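# Stand the drink can upright on the cork coaster

## Task

Place the drink can standing upright at the centre of the round cork coaster. The can must be supported by that coaster, and the coaster must sit on the table or on the other coaster, with the gripper supporting neither. Release the can and move the gripper away afterwards; a result that stays in place only because the robot holds it does not count.

## Robot and tools

Robot: a single arm with a two-finger parallel gripper. Joints from base outward: waist, shoulder, elbow, forearm roll, wrist pitch, wrist roll. Load limits in N m: waist 45.5, shoulder 45.5, elbow 27.3, forearm roll 27.3, wrist pitch 18.2, wrist roll 18.2. A held object's weight adds to these.

Scene frame: origin on the table surface under the arm's base, +z up, +y to the left when facing along +x. Positions are in metres, orientations are quaternions written w first. The base may be slightly tilted, and the reported hand position can be a little off, more so at long reach.

Gripper frame: fingers point along the gripper's +z axis and close along its y axis. end_effector_position is the point between the closed finger pads, roughly 2 cm short of the fingertips; while closing, the tips advance about 10 mm along +z.

The pose row (used by both moving tools): 8 numbers [x, y, z, qw, qx, qy, qz, opening]. x, y, z and the quaternion are an absolute target pose for the gripper in the scene frame, not an offset. opening runs from -1 (closed) to +1 (fully open, 0.084 m). A target more than 0.6 m from the last reported position along any gripper axis is refused and nothing is sent. Always send the quaternion you want to keep, since the reported one may have drifted.

execute_actions: argument actions is a list holding zero or one item. Empty list: returns the current state with pictures. An action item {"rows": [...], "steps": n} holds 1 to 15 rows, each row used for one control step of 1/30 s; n is 5 to 15 (default 15) and the final row repeats if rows run out. A wait item {"steps": n} with n up to 300 sends nothing new and returns when n steps have elapsed since the previous result, reply time included. Optional pictures (true/false) requests camera images. Each step the command is clipped to within 70 mm and 16 degrees of the measured pose, so a distant target needs several calls; after an action the arm only continues to the last clipped pose. The result is taken 5 steps before the action ends; those remaining steps run while you compose the next reply.

move: target is one 8-number row as above (absolute pose plus opening); speed in m/s from 0.002 to 0.5, default 0.25, turning capped at twice that in rad/s. The gripper follows a straight path lasting 0.5 to 10 s (cut short at 10 s), turning the shorter way. It does not stop for obstacles and may overshoot the speed, especially with the arm almost straight. The opening is applied at the start. The result adds a "move:" line: done (settled near target), or off_target, moving, held, fault; limits=paced means the pose was clipped, limits=held means some steps were blocked, after which the arm may jump faster. Distance from target is reported.

wait: seconds from 0 to 10; nothing new is commanded. Fingers still in motion keep moving.

zoom_image: camera is one of cam_head_left, cam_head_right, cam_high, cam_low, cam_wrist; region [x0, y0, x1, y1] in pixels, top-left origin, at most 504 by 504. All images are 504x504; calibration (K, distortion, T_world_to_cam) is given per camera and may be off by a few degrees and millimetres.

finished_scene: scene is the integer of the scene currently being ended; irreversible, and the result reports success.

Result lines: the state line gives gripper position, quaternion and velocities. grip_measured is the finger opening on the command scale; to hold something, command an opening clearly below it (lower squeezes harder, up to roughly 24 N per pad). "pose unreachable" means the clearance check altered or blocked the command; HELD marks affected steps. "Hand target" appears only when nothing is pending and shows where the controller is driving. MOTOR HOT appears from 65 °C; at 80 °C an OVER-TEMPERATURE FAULT brakes the arm until it cools, so avoid holding loads longer than needed. If contact torque hits a joint limit, a torque fault backs the joint off, pauses 10 s and drops the rest of the call.

Suggested order: look, locate can and cork coaster (zoom helps), open gripper, approach the can from above or the side at moderate speed, close to grasp, lift, carry over the coaster centre, lower gently until the can rests flat, open, then retreat upward and check it stands.

Avoid: fast moves into contact, targets far below a surface (this presses hard), dropping or tipping the can, and knocking anything off the table. Occasional external tugs or pushes may disturb held or loose objects.

Each tool is called after "Call:" by a JSON object that holds its "method" and its "body".

## Session

Call:
{"method": "execute_actions", "body": {"actions": []}}

Scene clock: 0.00 s of 3830.00 s.
end_effector_position=(+0.5914, -0.1739, +0.3050) grip_measured=+1.00 end_effector_quat_wxyz=(-0.125, +0.540, +0.746, -0.370) end_effector_velocity=(+0.000, -0.000, +0.000) end_effector_angular_velocity=(+0.000, -0.002, -0.001)
Joint positions: [ 0.242  0.933 -2.39  -0.727  2.029 -1.756  0.084]
Joint velocities: [-0.    -0.    -0.001  0.    -0.001  0.    -0.   ]
Motor temperatures (°C, as the motors report them): [33 38 32 32 38 39]
Hand target: +0.591, -0.174, +0.305; -0.125, +0.540, +0.746, -0.370

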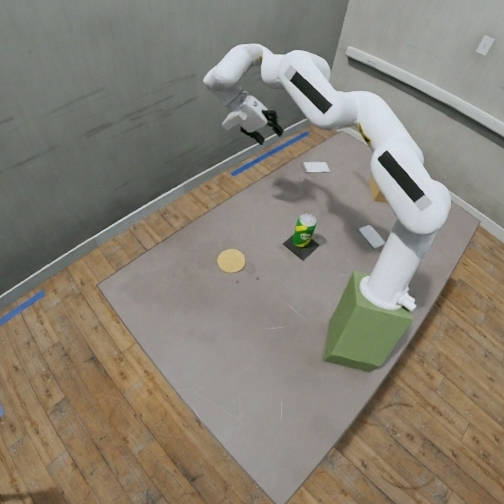

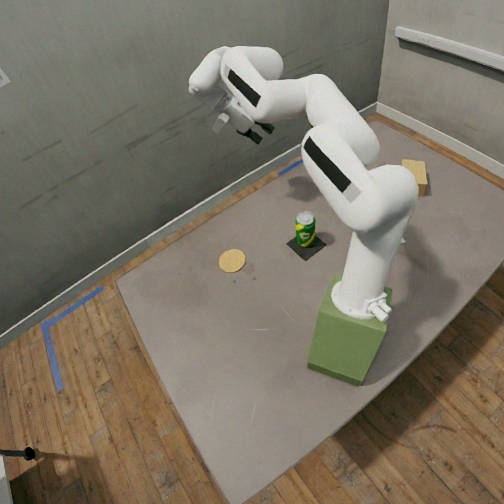

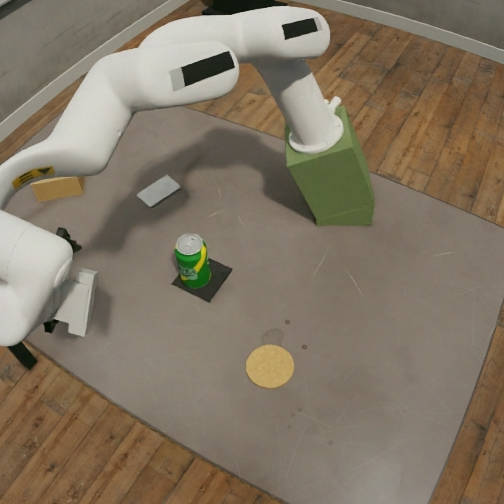

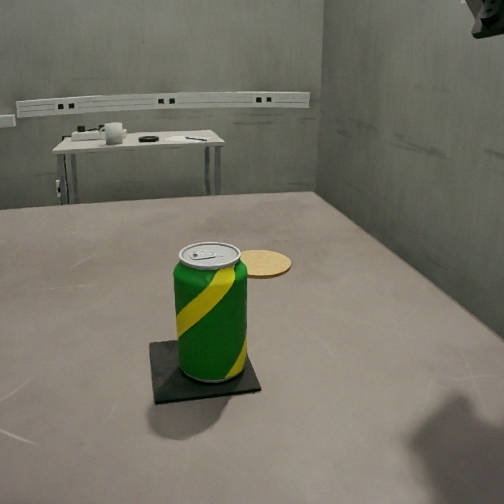

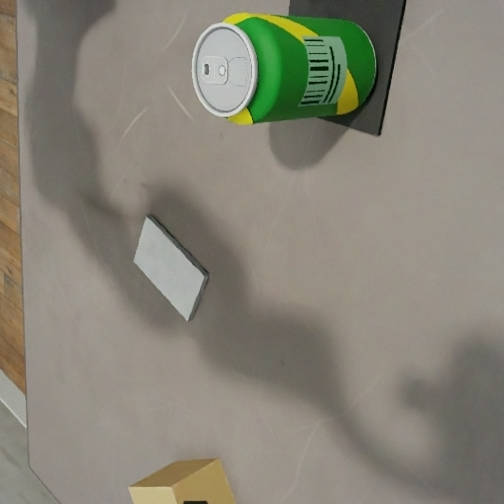

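Call:
{"method": "move", "body": {"target": [0.341,-0.13,0.24,0,0.7071,0.7071,0,1], "speed": 0.35}}

Scene clock: 2.07 s of 3830.00 s.
end_effector_position=(+0.3423, -0.1305, +0.2402) grip_measured=+1.00 end_effector_quat_wxyz=(+0.000, +0.708, +0.707, -0.000) end_effector_velocity=(-0.002, +0.001, -0.001) end_effector_angular_velocity=(+0.003, -0.001, +0.001)
Joint positions: [-0.067 -0.453 -0.289 -0.582  0.546 -1.308  0.084]
Joint velocities: [-0.004 -0.005  0.01   0.001 -0.007 -0.004  0.   ]
Motor temperatures (°C, as the motors report them): [33 39 33 32 38 39]
Hand target: +0.342, -0.130, +0.240; +0.000, +0.708, +0.707, -0.000
Off the commanded pose: 0.001 m, 0 deg.
Kept back: nothing.
move: done
camera_calibration (this result's frames):
cam_wrist: T_world_to_cam=[[0.999917, -0.0118241, 0.00521147, -0.311697], [-0.0117491, -0.99983, -0.0142006, -0.0543179], [0.00537849, 0.0141382, -0.999886, 0.370934], [0, 0, 0, 1]] pos_world=[0.309038, -0.0632386, 0.371745]

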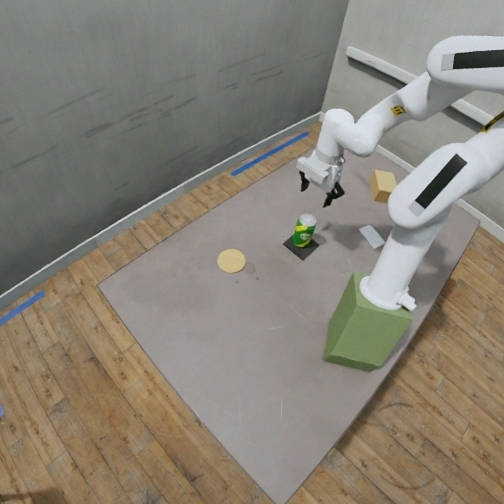

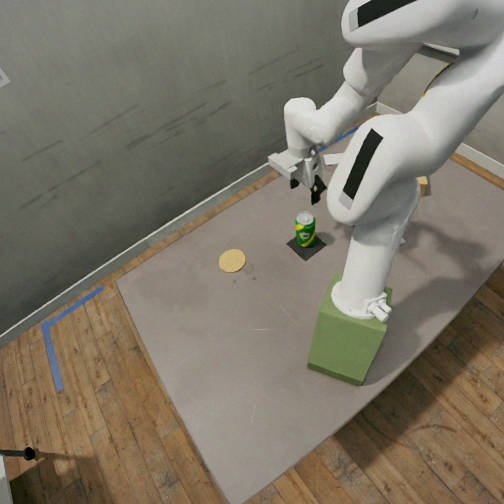

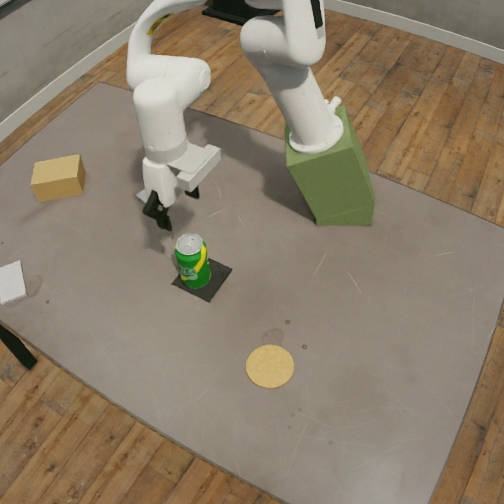

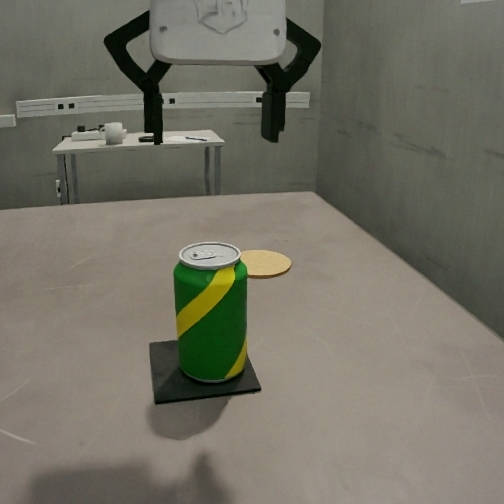

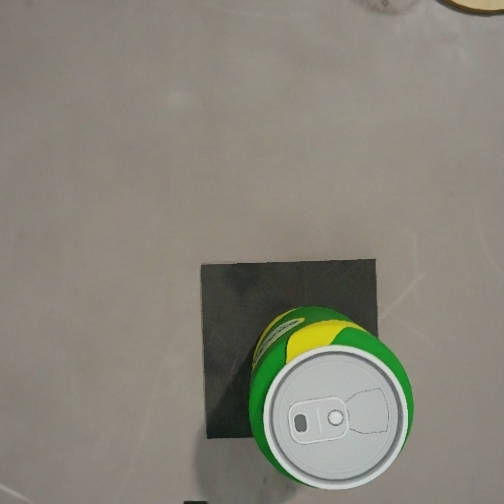

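Call:
{"method": "move", "body": {"target": [0.342,-0.125,0.085,0,0.7071,0.7071,0,1], "speed": 0.2}}

Call:
{"method": "move", "body": {"target": [0.342,-0.125,0.085,0,0.7071,0.7071,0,0.1]}}

Call:
{"method": "move", "body": {"target": [0.40,0.03,0.2,0,0.7071,0.7071,0,0.1]}}

Scene clock: 3.73 s of 3830.00 s.
end_effector_position=(+0.3422, -0.1250, +0.0847) grip_measured=+1.00 end_effector_quat_wxyz=(-0.001, +0.707, +0.707, -0.001) end_effector_velocity=(-0.000, -0.001, -0.001) end_effector_angular_velocity=(-0.007, -0.009, -0.003)
Joint positions: [-0.313  0.273 -0.591 -1.629  0.215 -0.434  0.084]
Joint velocities: [-0.001  0.003 -0.004 -0.048  0.002  0.049  0.   ]
Motor temperatures (°C, as the motors report them): [33 39 33 32 38 39]
Hand target: +0.342, -0.125, +0.085; -0.001, +0.707, +0.707, -0.000
Off the commanded pose: 0.000 m, 0 deg.
Kept back: nothing.
move: done
camera_calibration (this result's frames):
cam_wrist: T_world_to_cam=[[0.999941, -0.0104523, 0.00288634, -0.310366], [-0.0104043, -0.999815, -0.0161693, -0.0513707], [0.00305481, 0.0161383, -0.999865, 0.216446], [0, 0, 0, 1]] pos_world=[0.309152, -0.0580983, 0.216482]

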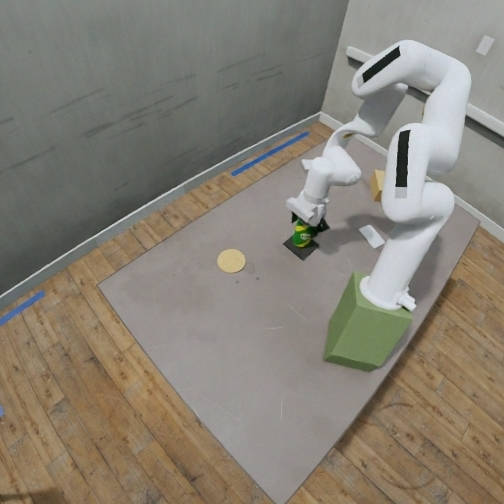

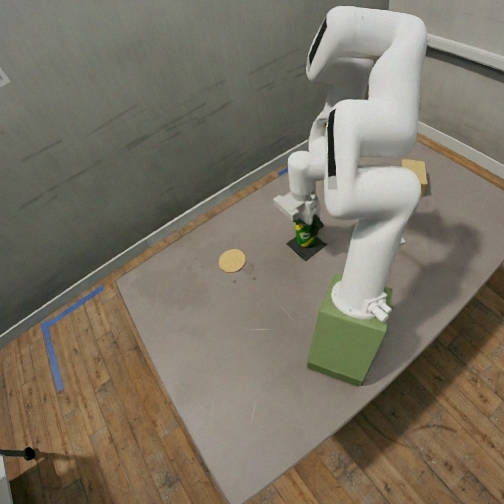

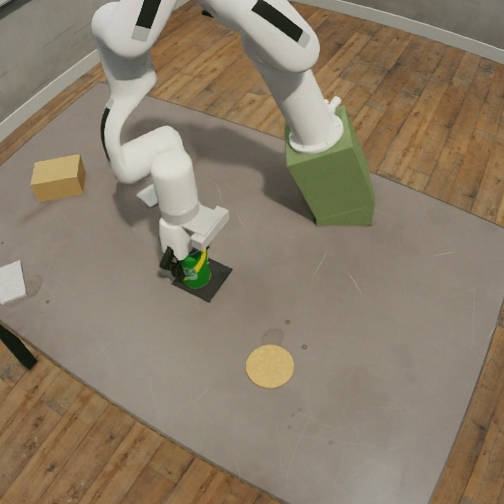

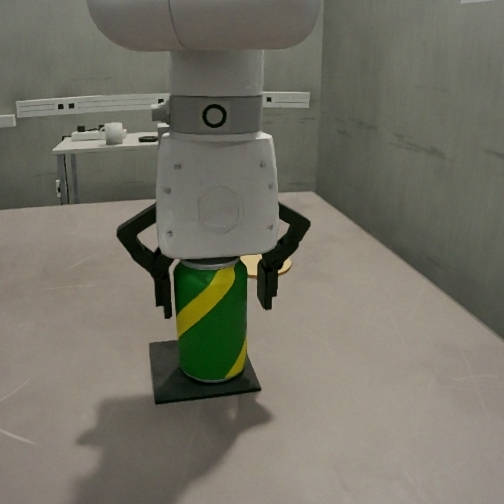

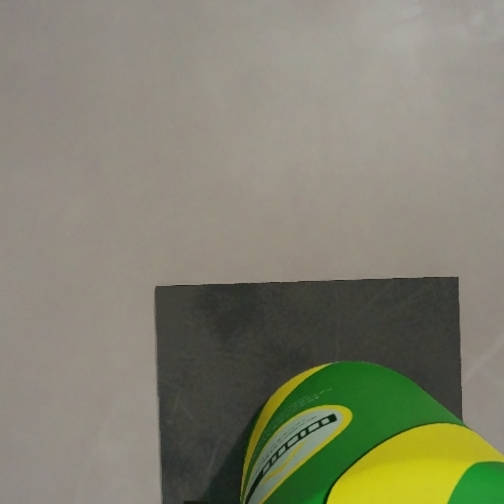

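Scene clock: 4.43 s of 3830.00 s.
end_effector_position=(+0.3423, -0.1252, +0.0850) grip_measured=+0.55 end_effector_quat_wxyz=(+0.000, +0.707, +0.707, +0.000) end_effector_velocity=(+0.000, -0.001, +0.000) end_effector_angular_velocity=(-0.002, -0.001, -0.002)
Joint positions: [-0.314  0.272 -0.591 -1.638  0.215 -0.424  0.067]
Joint velocities: [-0.001 -0.001 -0.    -0.001  0.001  0.002 -0.   ]
Motor temperatures (°C, as the motors report them): [33 39 33 32 38 39]
Hand target: +0.342, -0.125, +0.085; -0.000, +0.707, +0.707, -0.000
Off the commanded pose: 0.000 m, 0 deg.
Kept back: nothing.
move: done
camera_calibration (this result's frames):
cam_wrist: T_world_to_cam=[[0.999927, -0.0107279, 0.0055674, -0.310684], [-0.0106427, -0.999829, -0.0151068, -0.0514925], [0.00572851, 0.0150465, -0.99987, 0.215663], [0, 0, 0, 1]] pos_world=[0.308878, -0.0580616, 0.216586]

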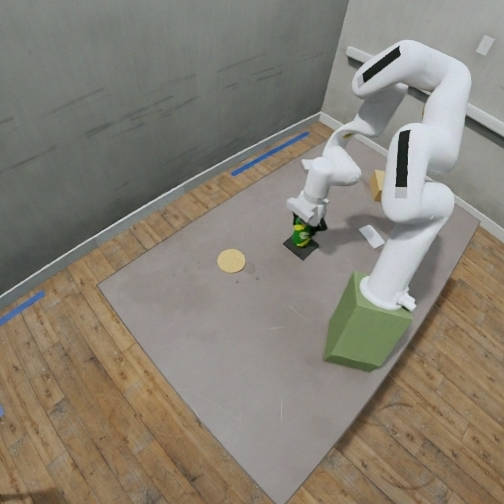

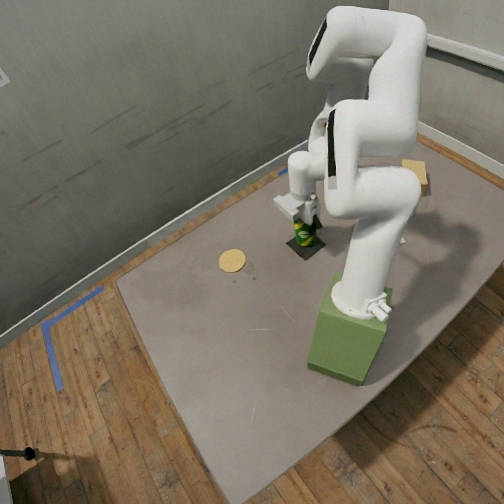

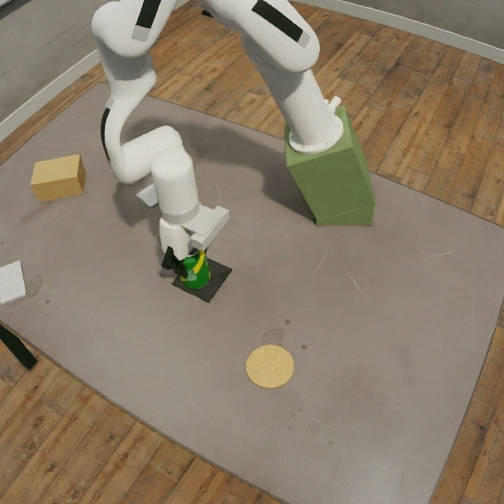

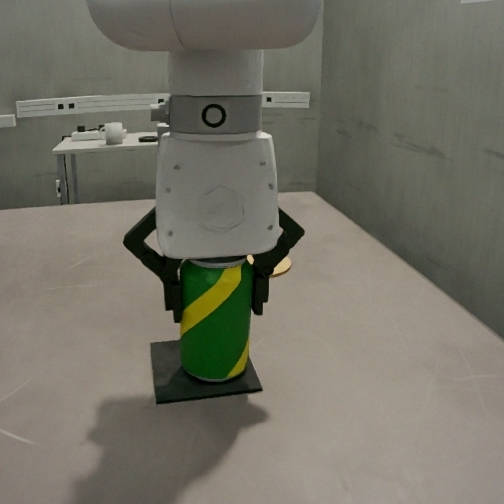

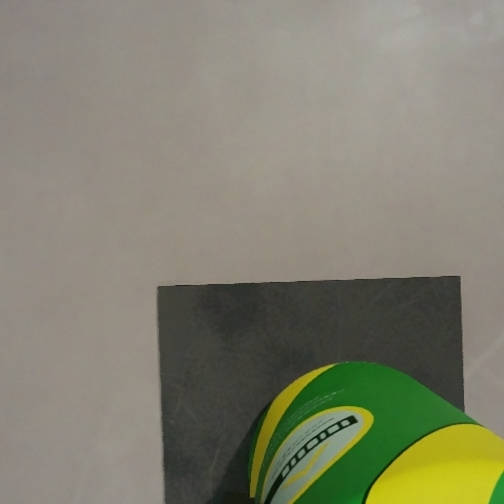

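Scene clock: 5.73 s of 3830.00 s.
end_effector_position=(+0.3993, +0.0305, +0.2001) grip_measured=+0.55 end_effector_quat_wxyz=(-0.001, +0.707, +0.707, +0.000) end_effector_velocity=(+0.004, +0.001, +0.003) end_effector_angular_velocity=(+0.003, -0.005, -0.002)
Joint positions: [ 0.334  0.069 -0.577 -0.817  0.517 -0.659  0.067]
Joint velocities: [ 0.004 -0.002 -0.007  0.008  0.002 -0.004  0.   ]
Motor temperatures (°C, as the motors report them): [33 39 33 32 38 39]
Hand target: +0.400, +0.031, +0.201; -0.001, +0.707, +0.707, +0.001
Off the commanded pose: 0.001 m, 0 deg.
Kept back: nothing.
move: done
camera_calibration (this result's frames):
cam_wrist: T_world_to_cam=[[0.999923, -0.01142, 0.00477576, -0.366509], [-0.0113363, -0.999788, -0.0172015, 0.10722], [0.00497119, 0.0171461, -0.999841, 0.328316], [0, 0, 0, 1]] pos_world=[0.366064, 0.0973823, 0.331858]

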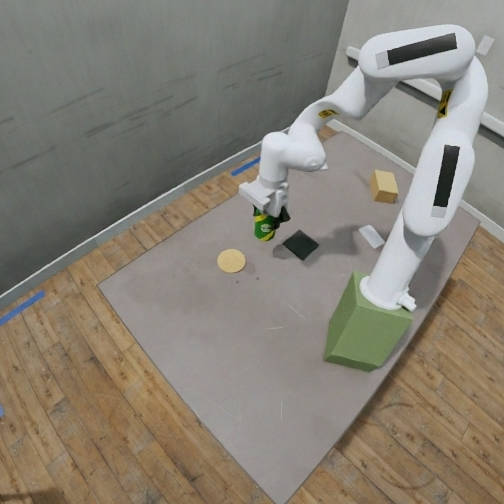

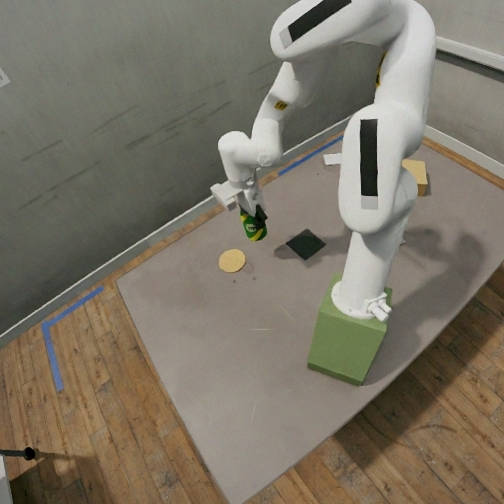

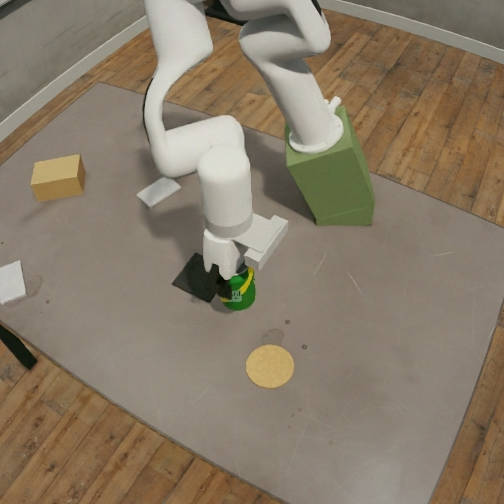

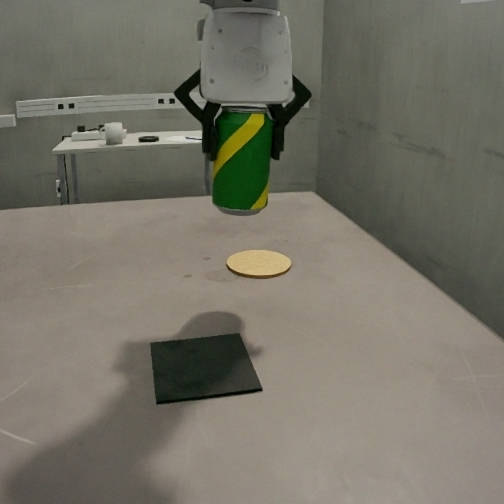

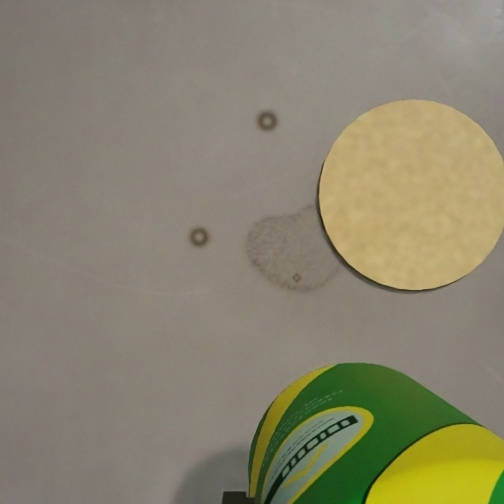

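Call:
{"method": "move", "body": {"target": [0.45,0.13,0.097,0,0.7071,0.7071,0,0.1], "speed": 0.2}}

Scene clock: 7.23 s of 3830.00 s.
end_effector_position=(+0.4503, +0.1302, +0.0975) grip_measured=+0.55 end_effector_quat_wxyz=(-0.000, +0.707, +0.707, +0.000) end_effector_velocity=(-0.003, +0.001, -0.003) end_effector_angular_velocity=(-0.001, +0.006, +0.004)
Joint positions: [ 0.419  0.63  -1.002 -0.984  0.462 -0.383  0.067]
Joint velocities: [ 0.002  0.008  0.    -0.    -0.001  0.001 -0.   ]
Motor temperatures (°C, as the motors report them): [33 39 33 32 38 39]
Hand target: +0.450, +0.130, +0.097; -0.001, +0.707, +0.707, -0.000
Off the commanded pose: 0.001 m, 0 deg.
Kept back: nothing.
move: done
camera_calibration (this result's frames):
cam_wrist: T_world_to_cam=[[0.999926, -0.0110993, 0.00501592, -0.41599], [-0.0110171, -0.999809, -0.0161165, 0.205413], [0.00519385, 0.0160601, -0.999858, 0.223788], [0, 0, 0, 1]] pos_world=[0.41706, 0.197163, 0.229154]

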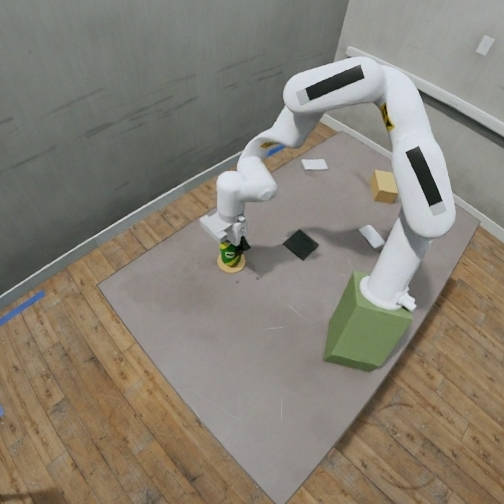

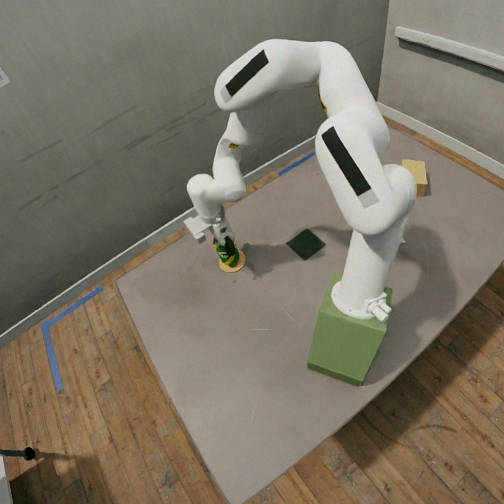

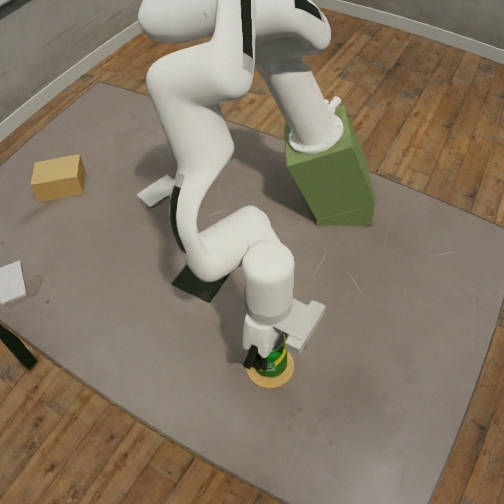

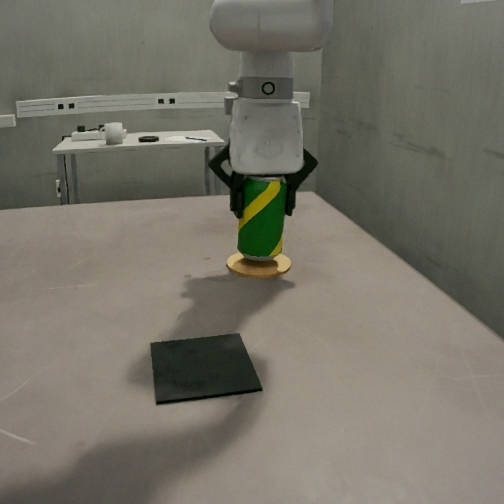

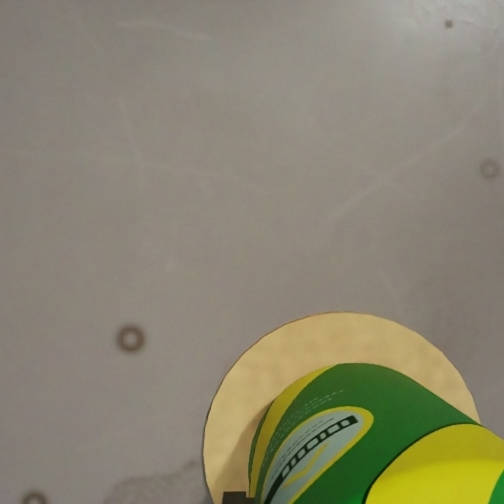

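Call:
{"method": "move", "body": {"target": [0.45,0.1285,0.086,0,0.7071,0.7071,0,0.1], "speed": 0.05}}

Call:
{"method": "move", "body": {"target": [0.45,0.1285,0.086,0,0.7071,0.7071,0,1]}}

Call:
{"method": "move", "body": {"target": [0.45,0.1285,0.27,0,0.7071,0.7071,0,1], "speed": 0.35}}

Scene clock: 8.17 s of 3830.00 s.
end_effector_position=(+0.4508, +0.1289, +0.0868) grip_measured=+0.55 end_effector_quat_wxyz=(+0.000, +0.707, +0.707, +0.001) end_effector_velocity=(-0.001, +0.000, -0.001) end_effector_angular_velocity=(+0.001, +0.001, +0.000)
Joint positions: [ 0.404  0.66  -1.019 -1.019  0.449 -0.361  0.067]
Joint velocities: [-0.001  0.002  0.    -0.004 -0.002  0.003  0.   ]
Motor temperatures (°C, as the motors report them): [33 39 33 32 39 39]
Hand target: +0.450, +0.128, +0.086; +0.000, +0.707, +0.707, -0.000
Off the commanded pose: 0.001 m, 0 deg.
Kept back: nothing.
move: done
camera_calibration (this result's frames):
cam_wrist: T_world_to_cam=[[0.999918, -0.0106771, 0.0071001, -0.416659], [-0.0105605, -0.999812, -0.0162563, 0.203714], [0.00727234, 0.01618, -0.999843, 0.212182], [0, 0, 0, 1]] pos_world=[0.417233, 0.195794, 0.218418]

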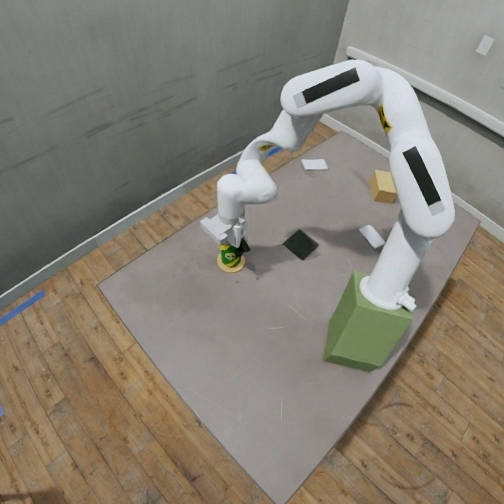

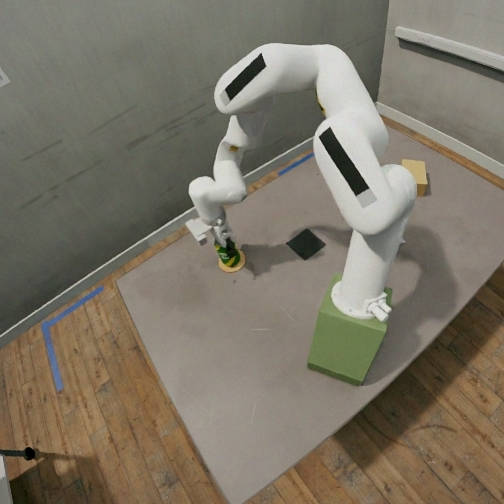

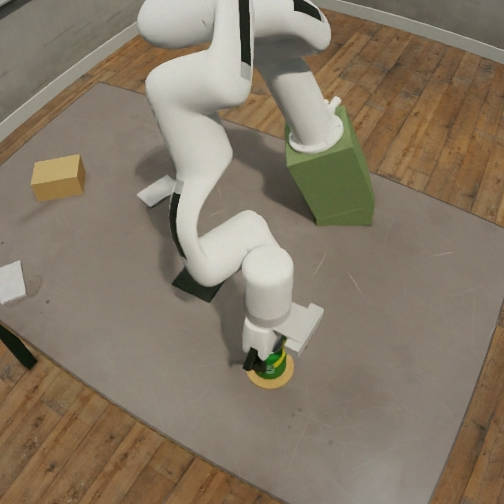

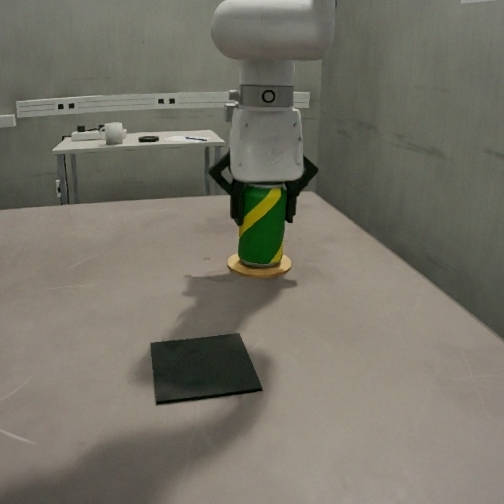

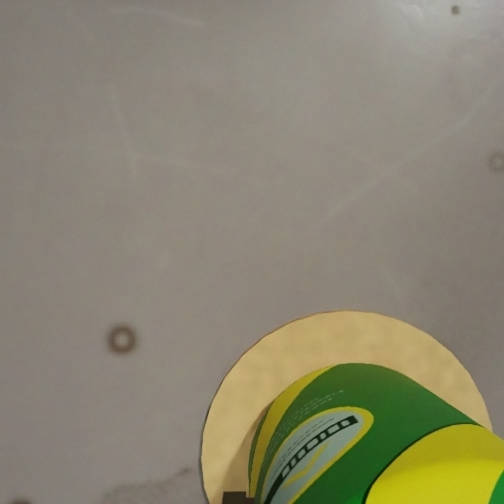

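Scene clock: 8.87 s of 3830.00 s.
end_effector_position=(+0.4500, +0.1285, +0.0860) grip_measured=+1.00 end_effector_quat_wxyz=(+0.000, +0.707, +0.707, +0.000) end_effector_velocity=(-0.000, +0.000, +0.000) end_effector_angular_velocity=(-0.000, -0.000, +0.003)
Joint positions: [ 0.403  0.661 -1.018 -1.02   0.45  -0.36   0.084]
Joint velocities: [ 0.001 -0.     0.     0.     0.    -0.002  0.   ]
Motor temperatures (°C, as the motors report them): [33 39 33 32 39 39]
Hand target: +0.450, +0.129, +0.086; +0.000, +0.707, +0.707, -0.000
Off the commanded pose: 0.000 m, 0 deg.
Kept back: nothing.
move: done
camera_calibration (this result's frames):
cam_wrist: T_world_to_cam=[[0.999929, -0.0106307, 0.00529952, -0.415715], [-0.0105483, -0.999827, -0.0153334, 0.203254], [0.00546161, 0.0152764, -0.999868, 0.21234], [0, 0, 0, 1]] pos_world=[0.41667, 0.195556, 0.217632]

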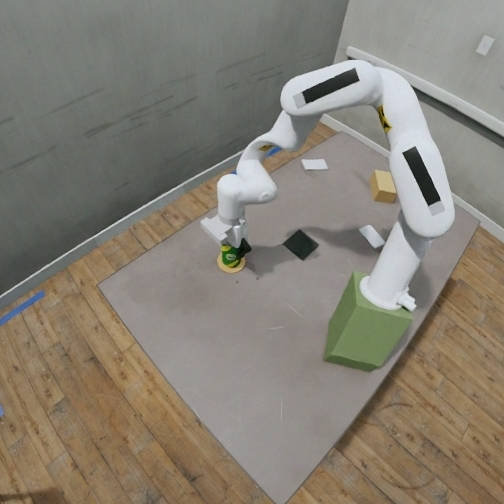

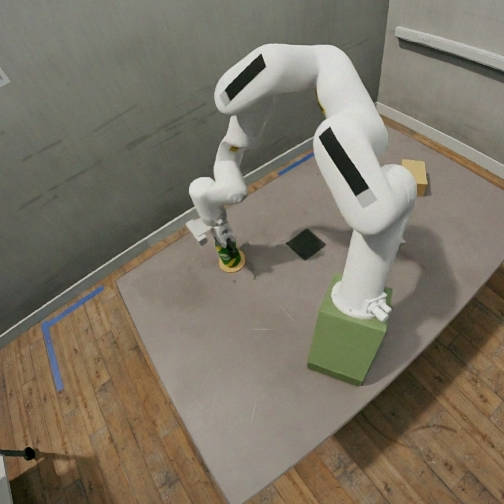

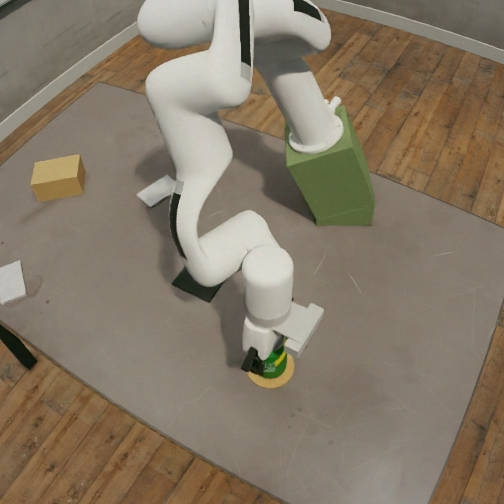

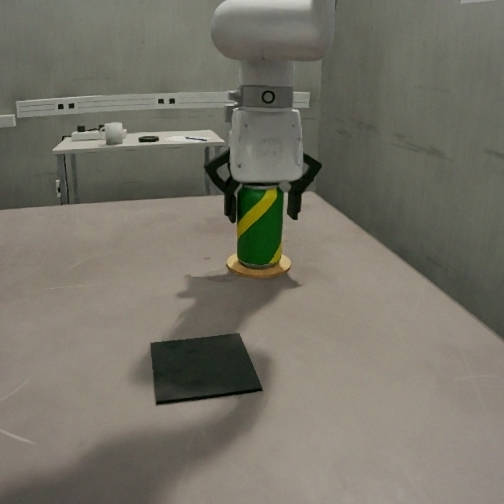

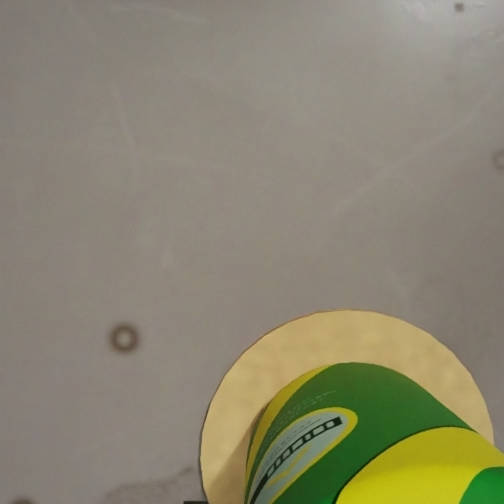

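Scene clock: 9.93 s of 3830.00 s.
end_effector_position=(+0.4489, +0.1282, +0.2694) grip_measured=+1.00 end_effector_quat_wxyz=(-0.000, +0.707, +0.707, -0.001) end_effector_velocity=(+0.005, +0.001, +0.006) end_effector_angular_velocity=(+0.008, -0.013, -0.003)
Joint positions: [ 0.62   0.175 -0.878 -0.581  0.773 -0.659  0.084]
Joint velocities: [ 0.003 -0.009 -0.006  0.002 -0.    -0.002 -0.   ]
Motor temperatures (°C, as the motors report them): [33 39 34 32 39 39]
Hand target: +0.449, +0.128, +0.270; -0.000, +0.707, +0.707, +0.000
Off the commanded pose: 0.001 m, 0 deg.
Kept back: nothing.
move: done
camera_calibration (this result's frames):
cam_wrist: T_world_to_cam=[[0.999941, -0.0101314, 0.00383746, -0.415204], [-0.0100734, -0.999839, -0.0148489, 0.205434], [0.00398728, 0.0148094, -0.999882, 0.396412], [0, 0, 0, 1]] pos_world=[0.415669, 0.195323, 0.401009]

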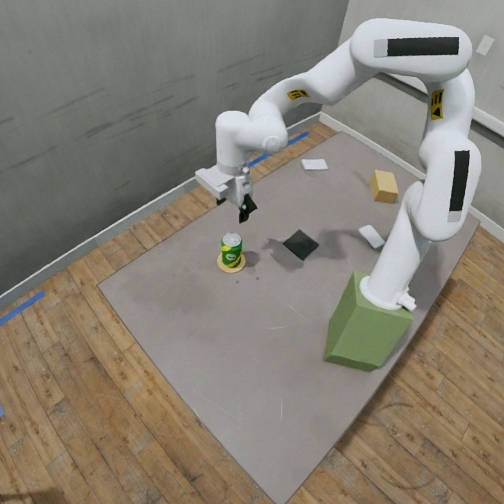

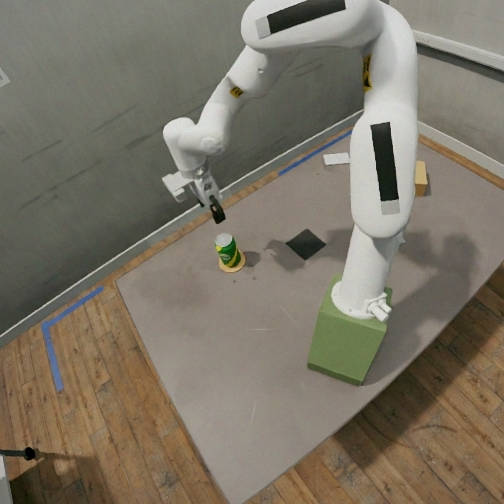

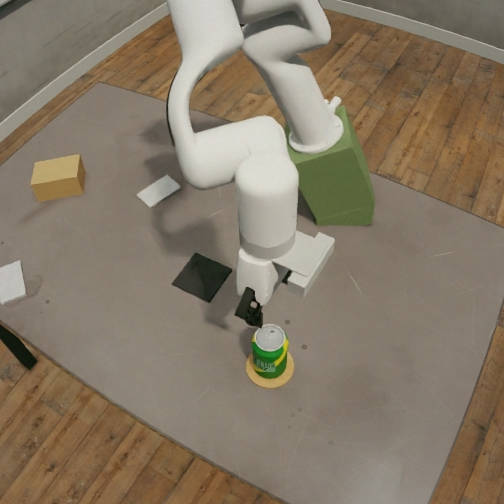

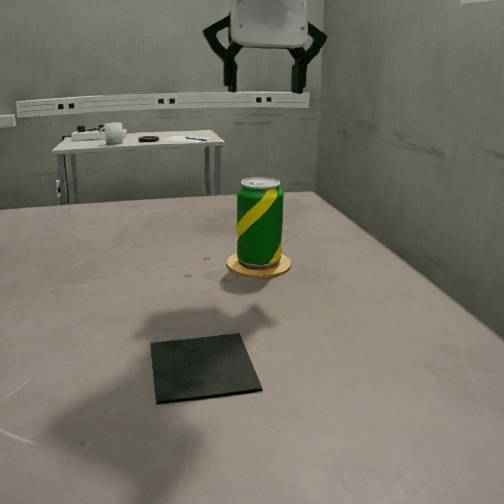

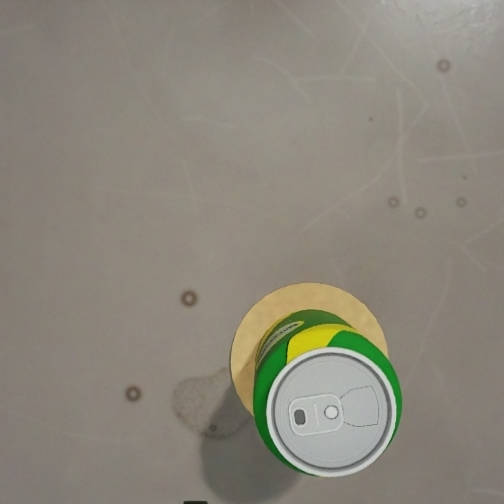

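Call:
{"method": "finished_scene", "body": {"scene": 1}}

The scene is finished: the task was done.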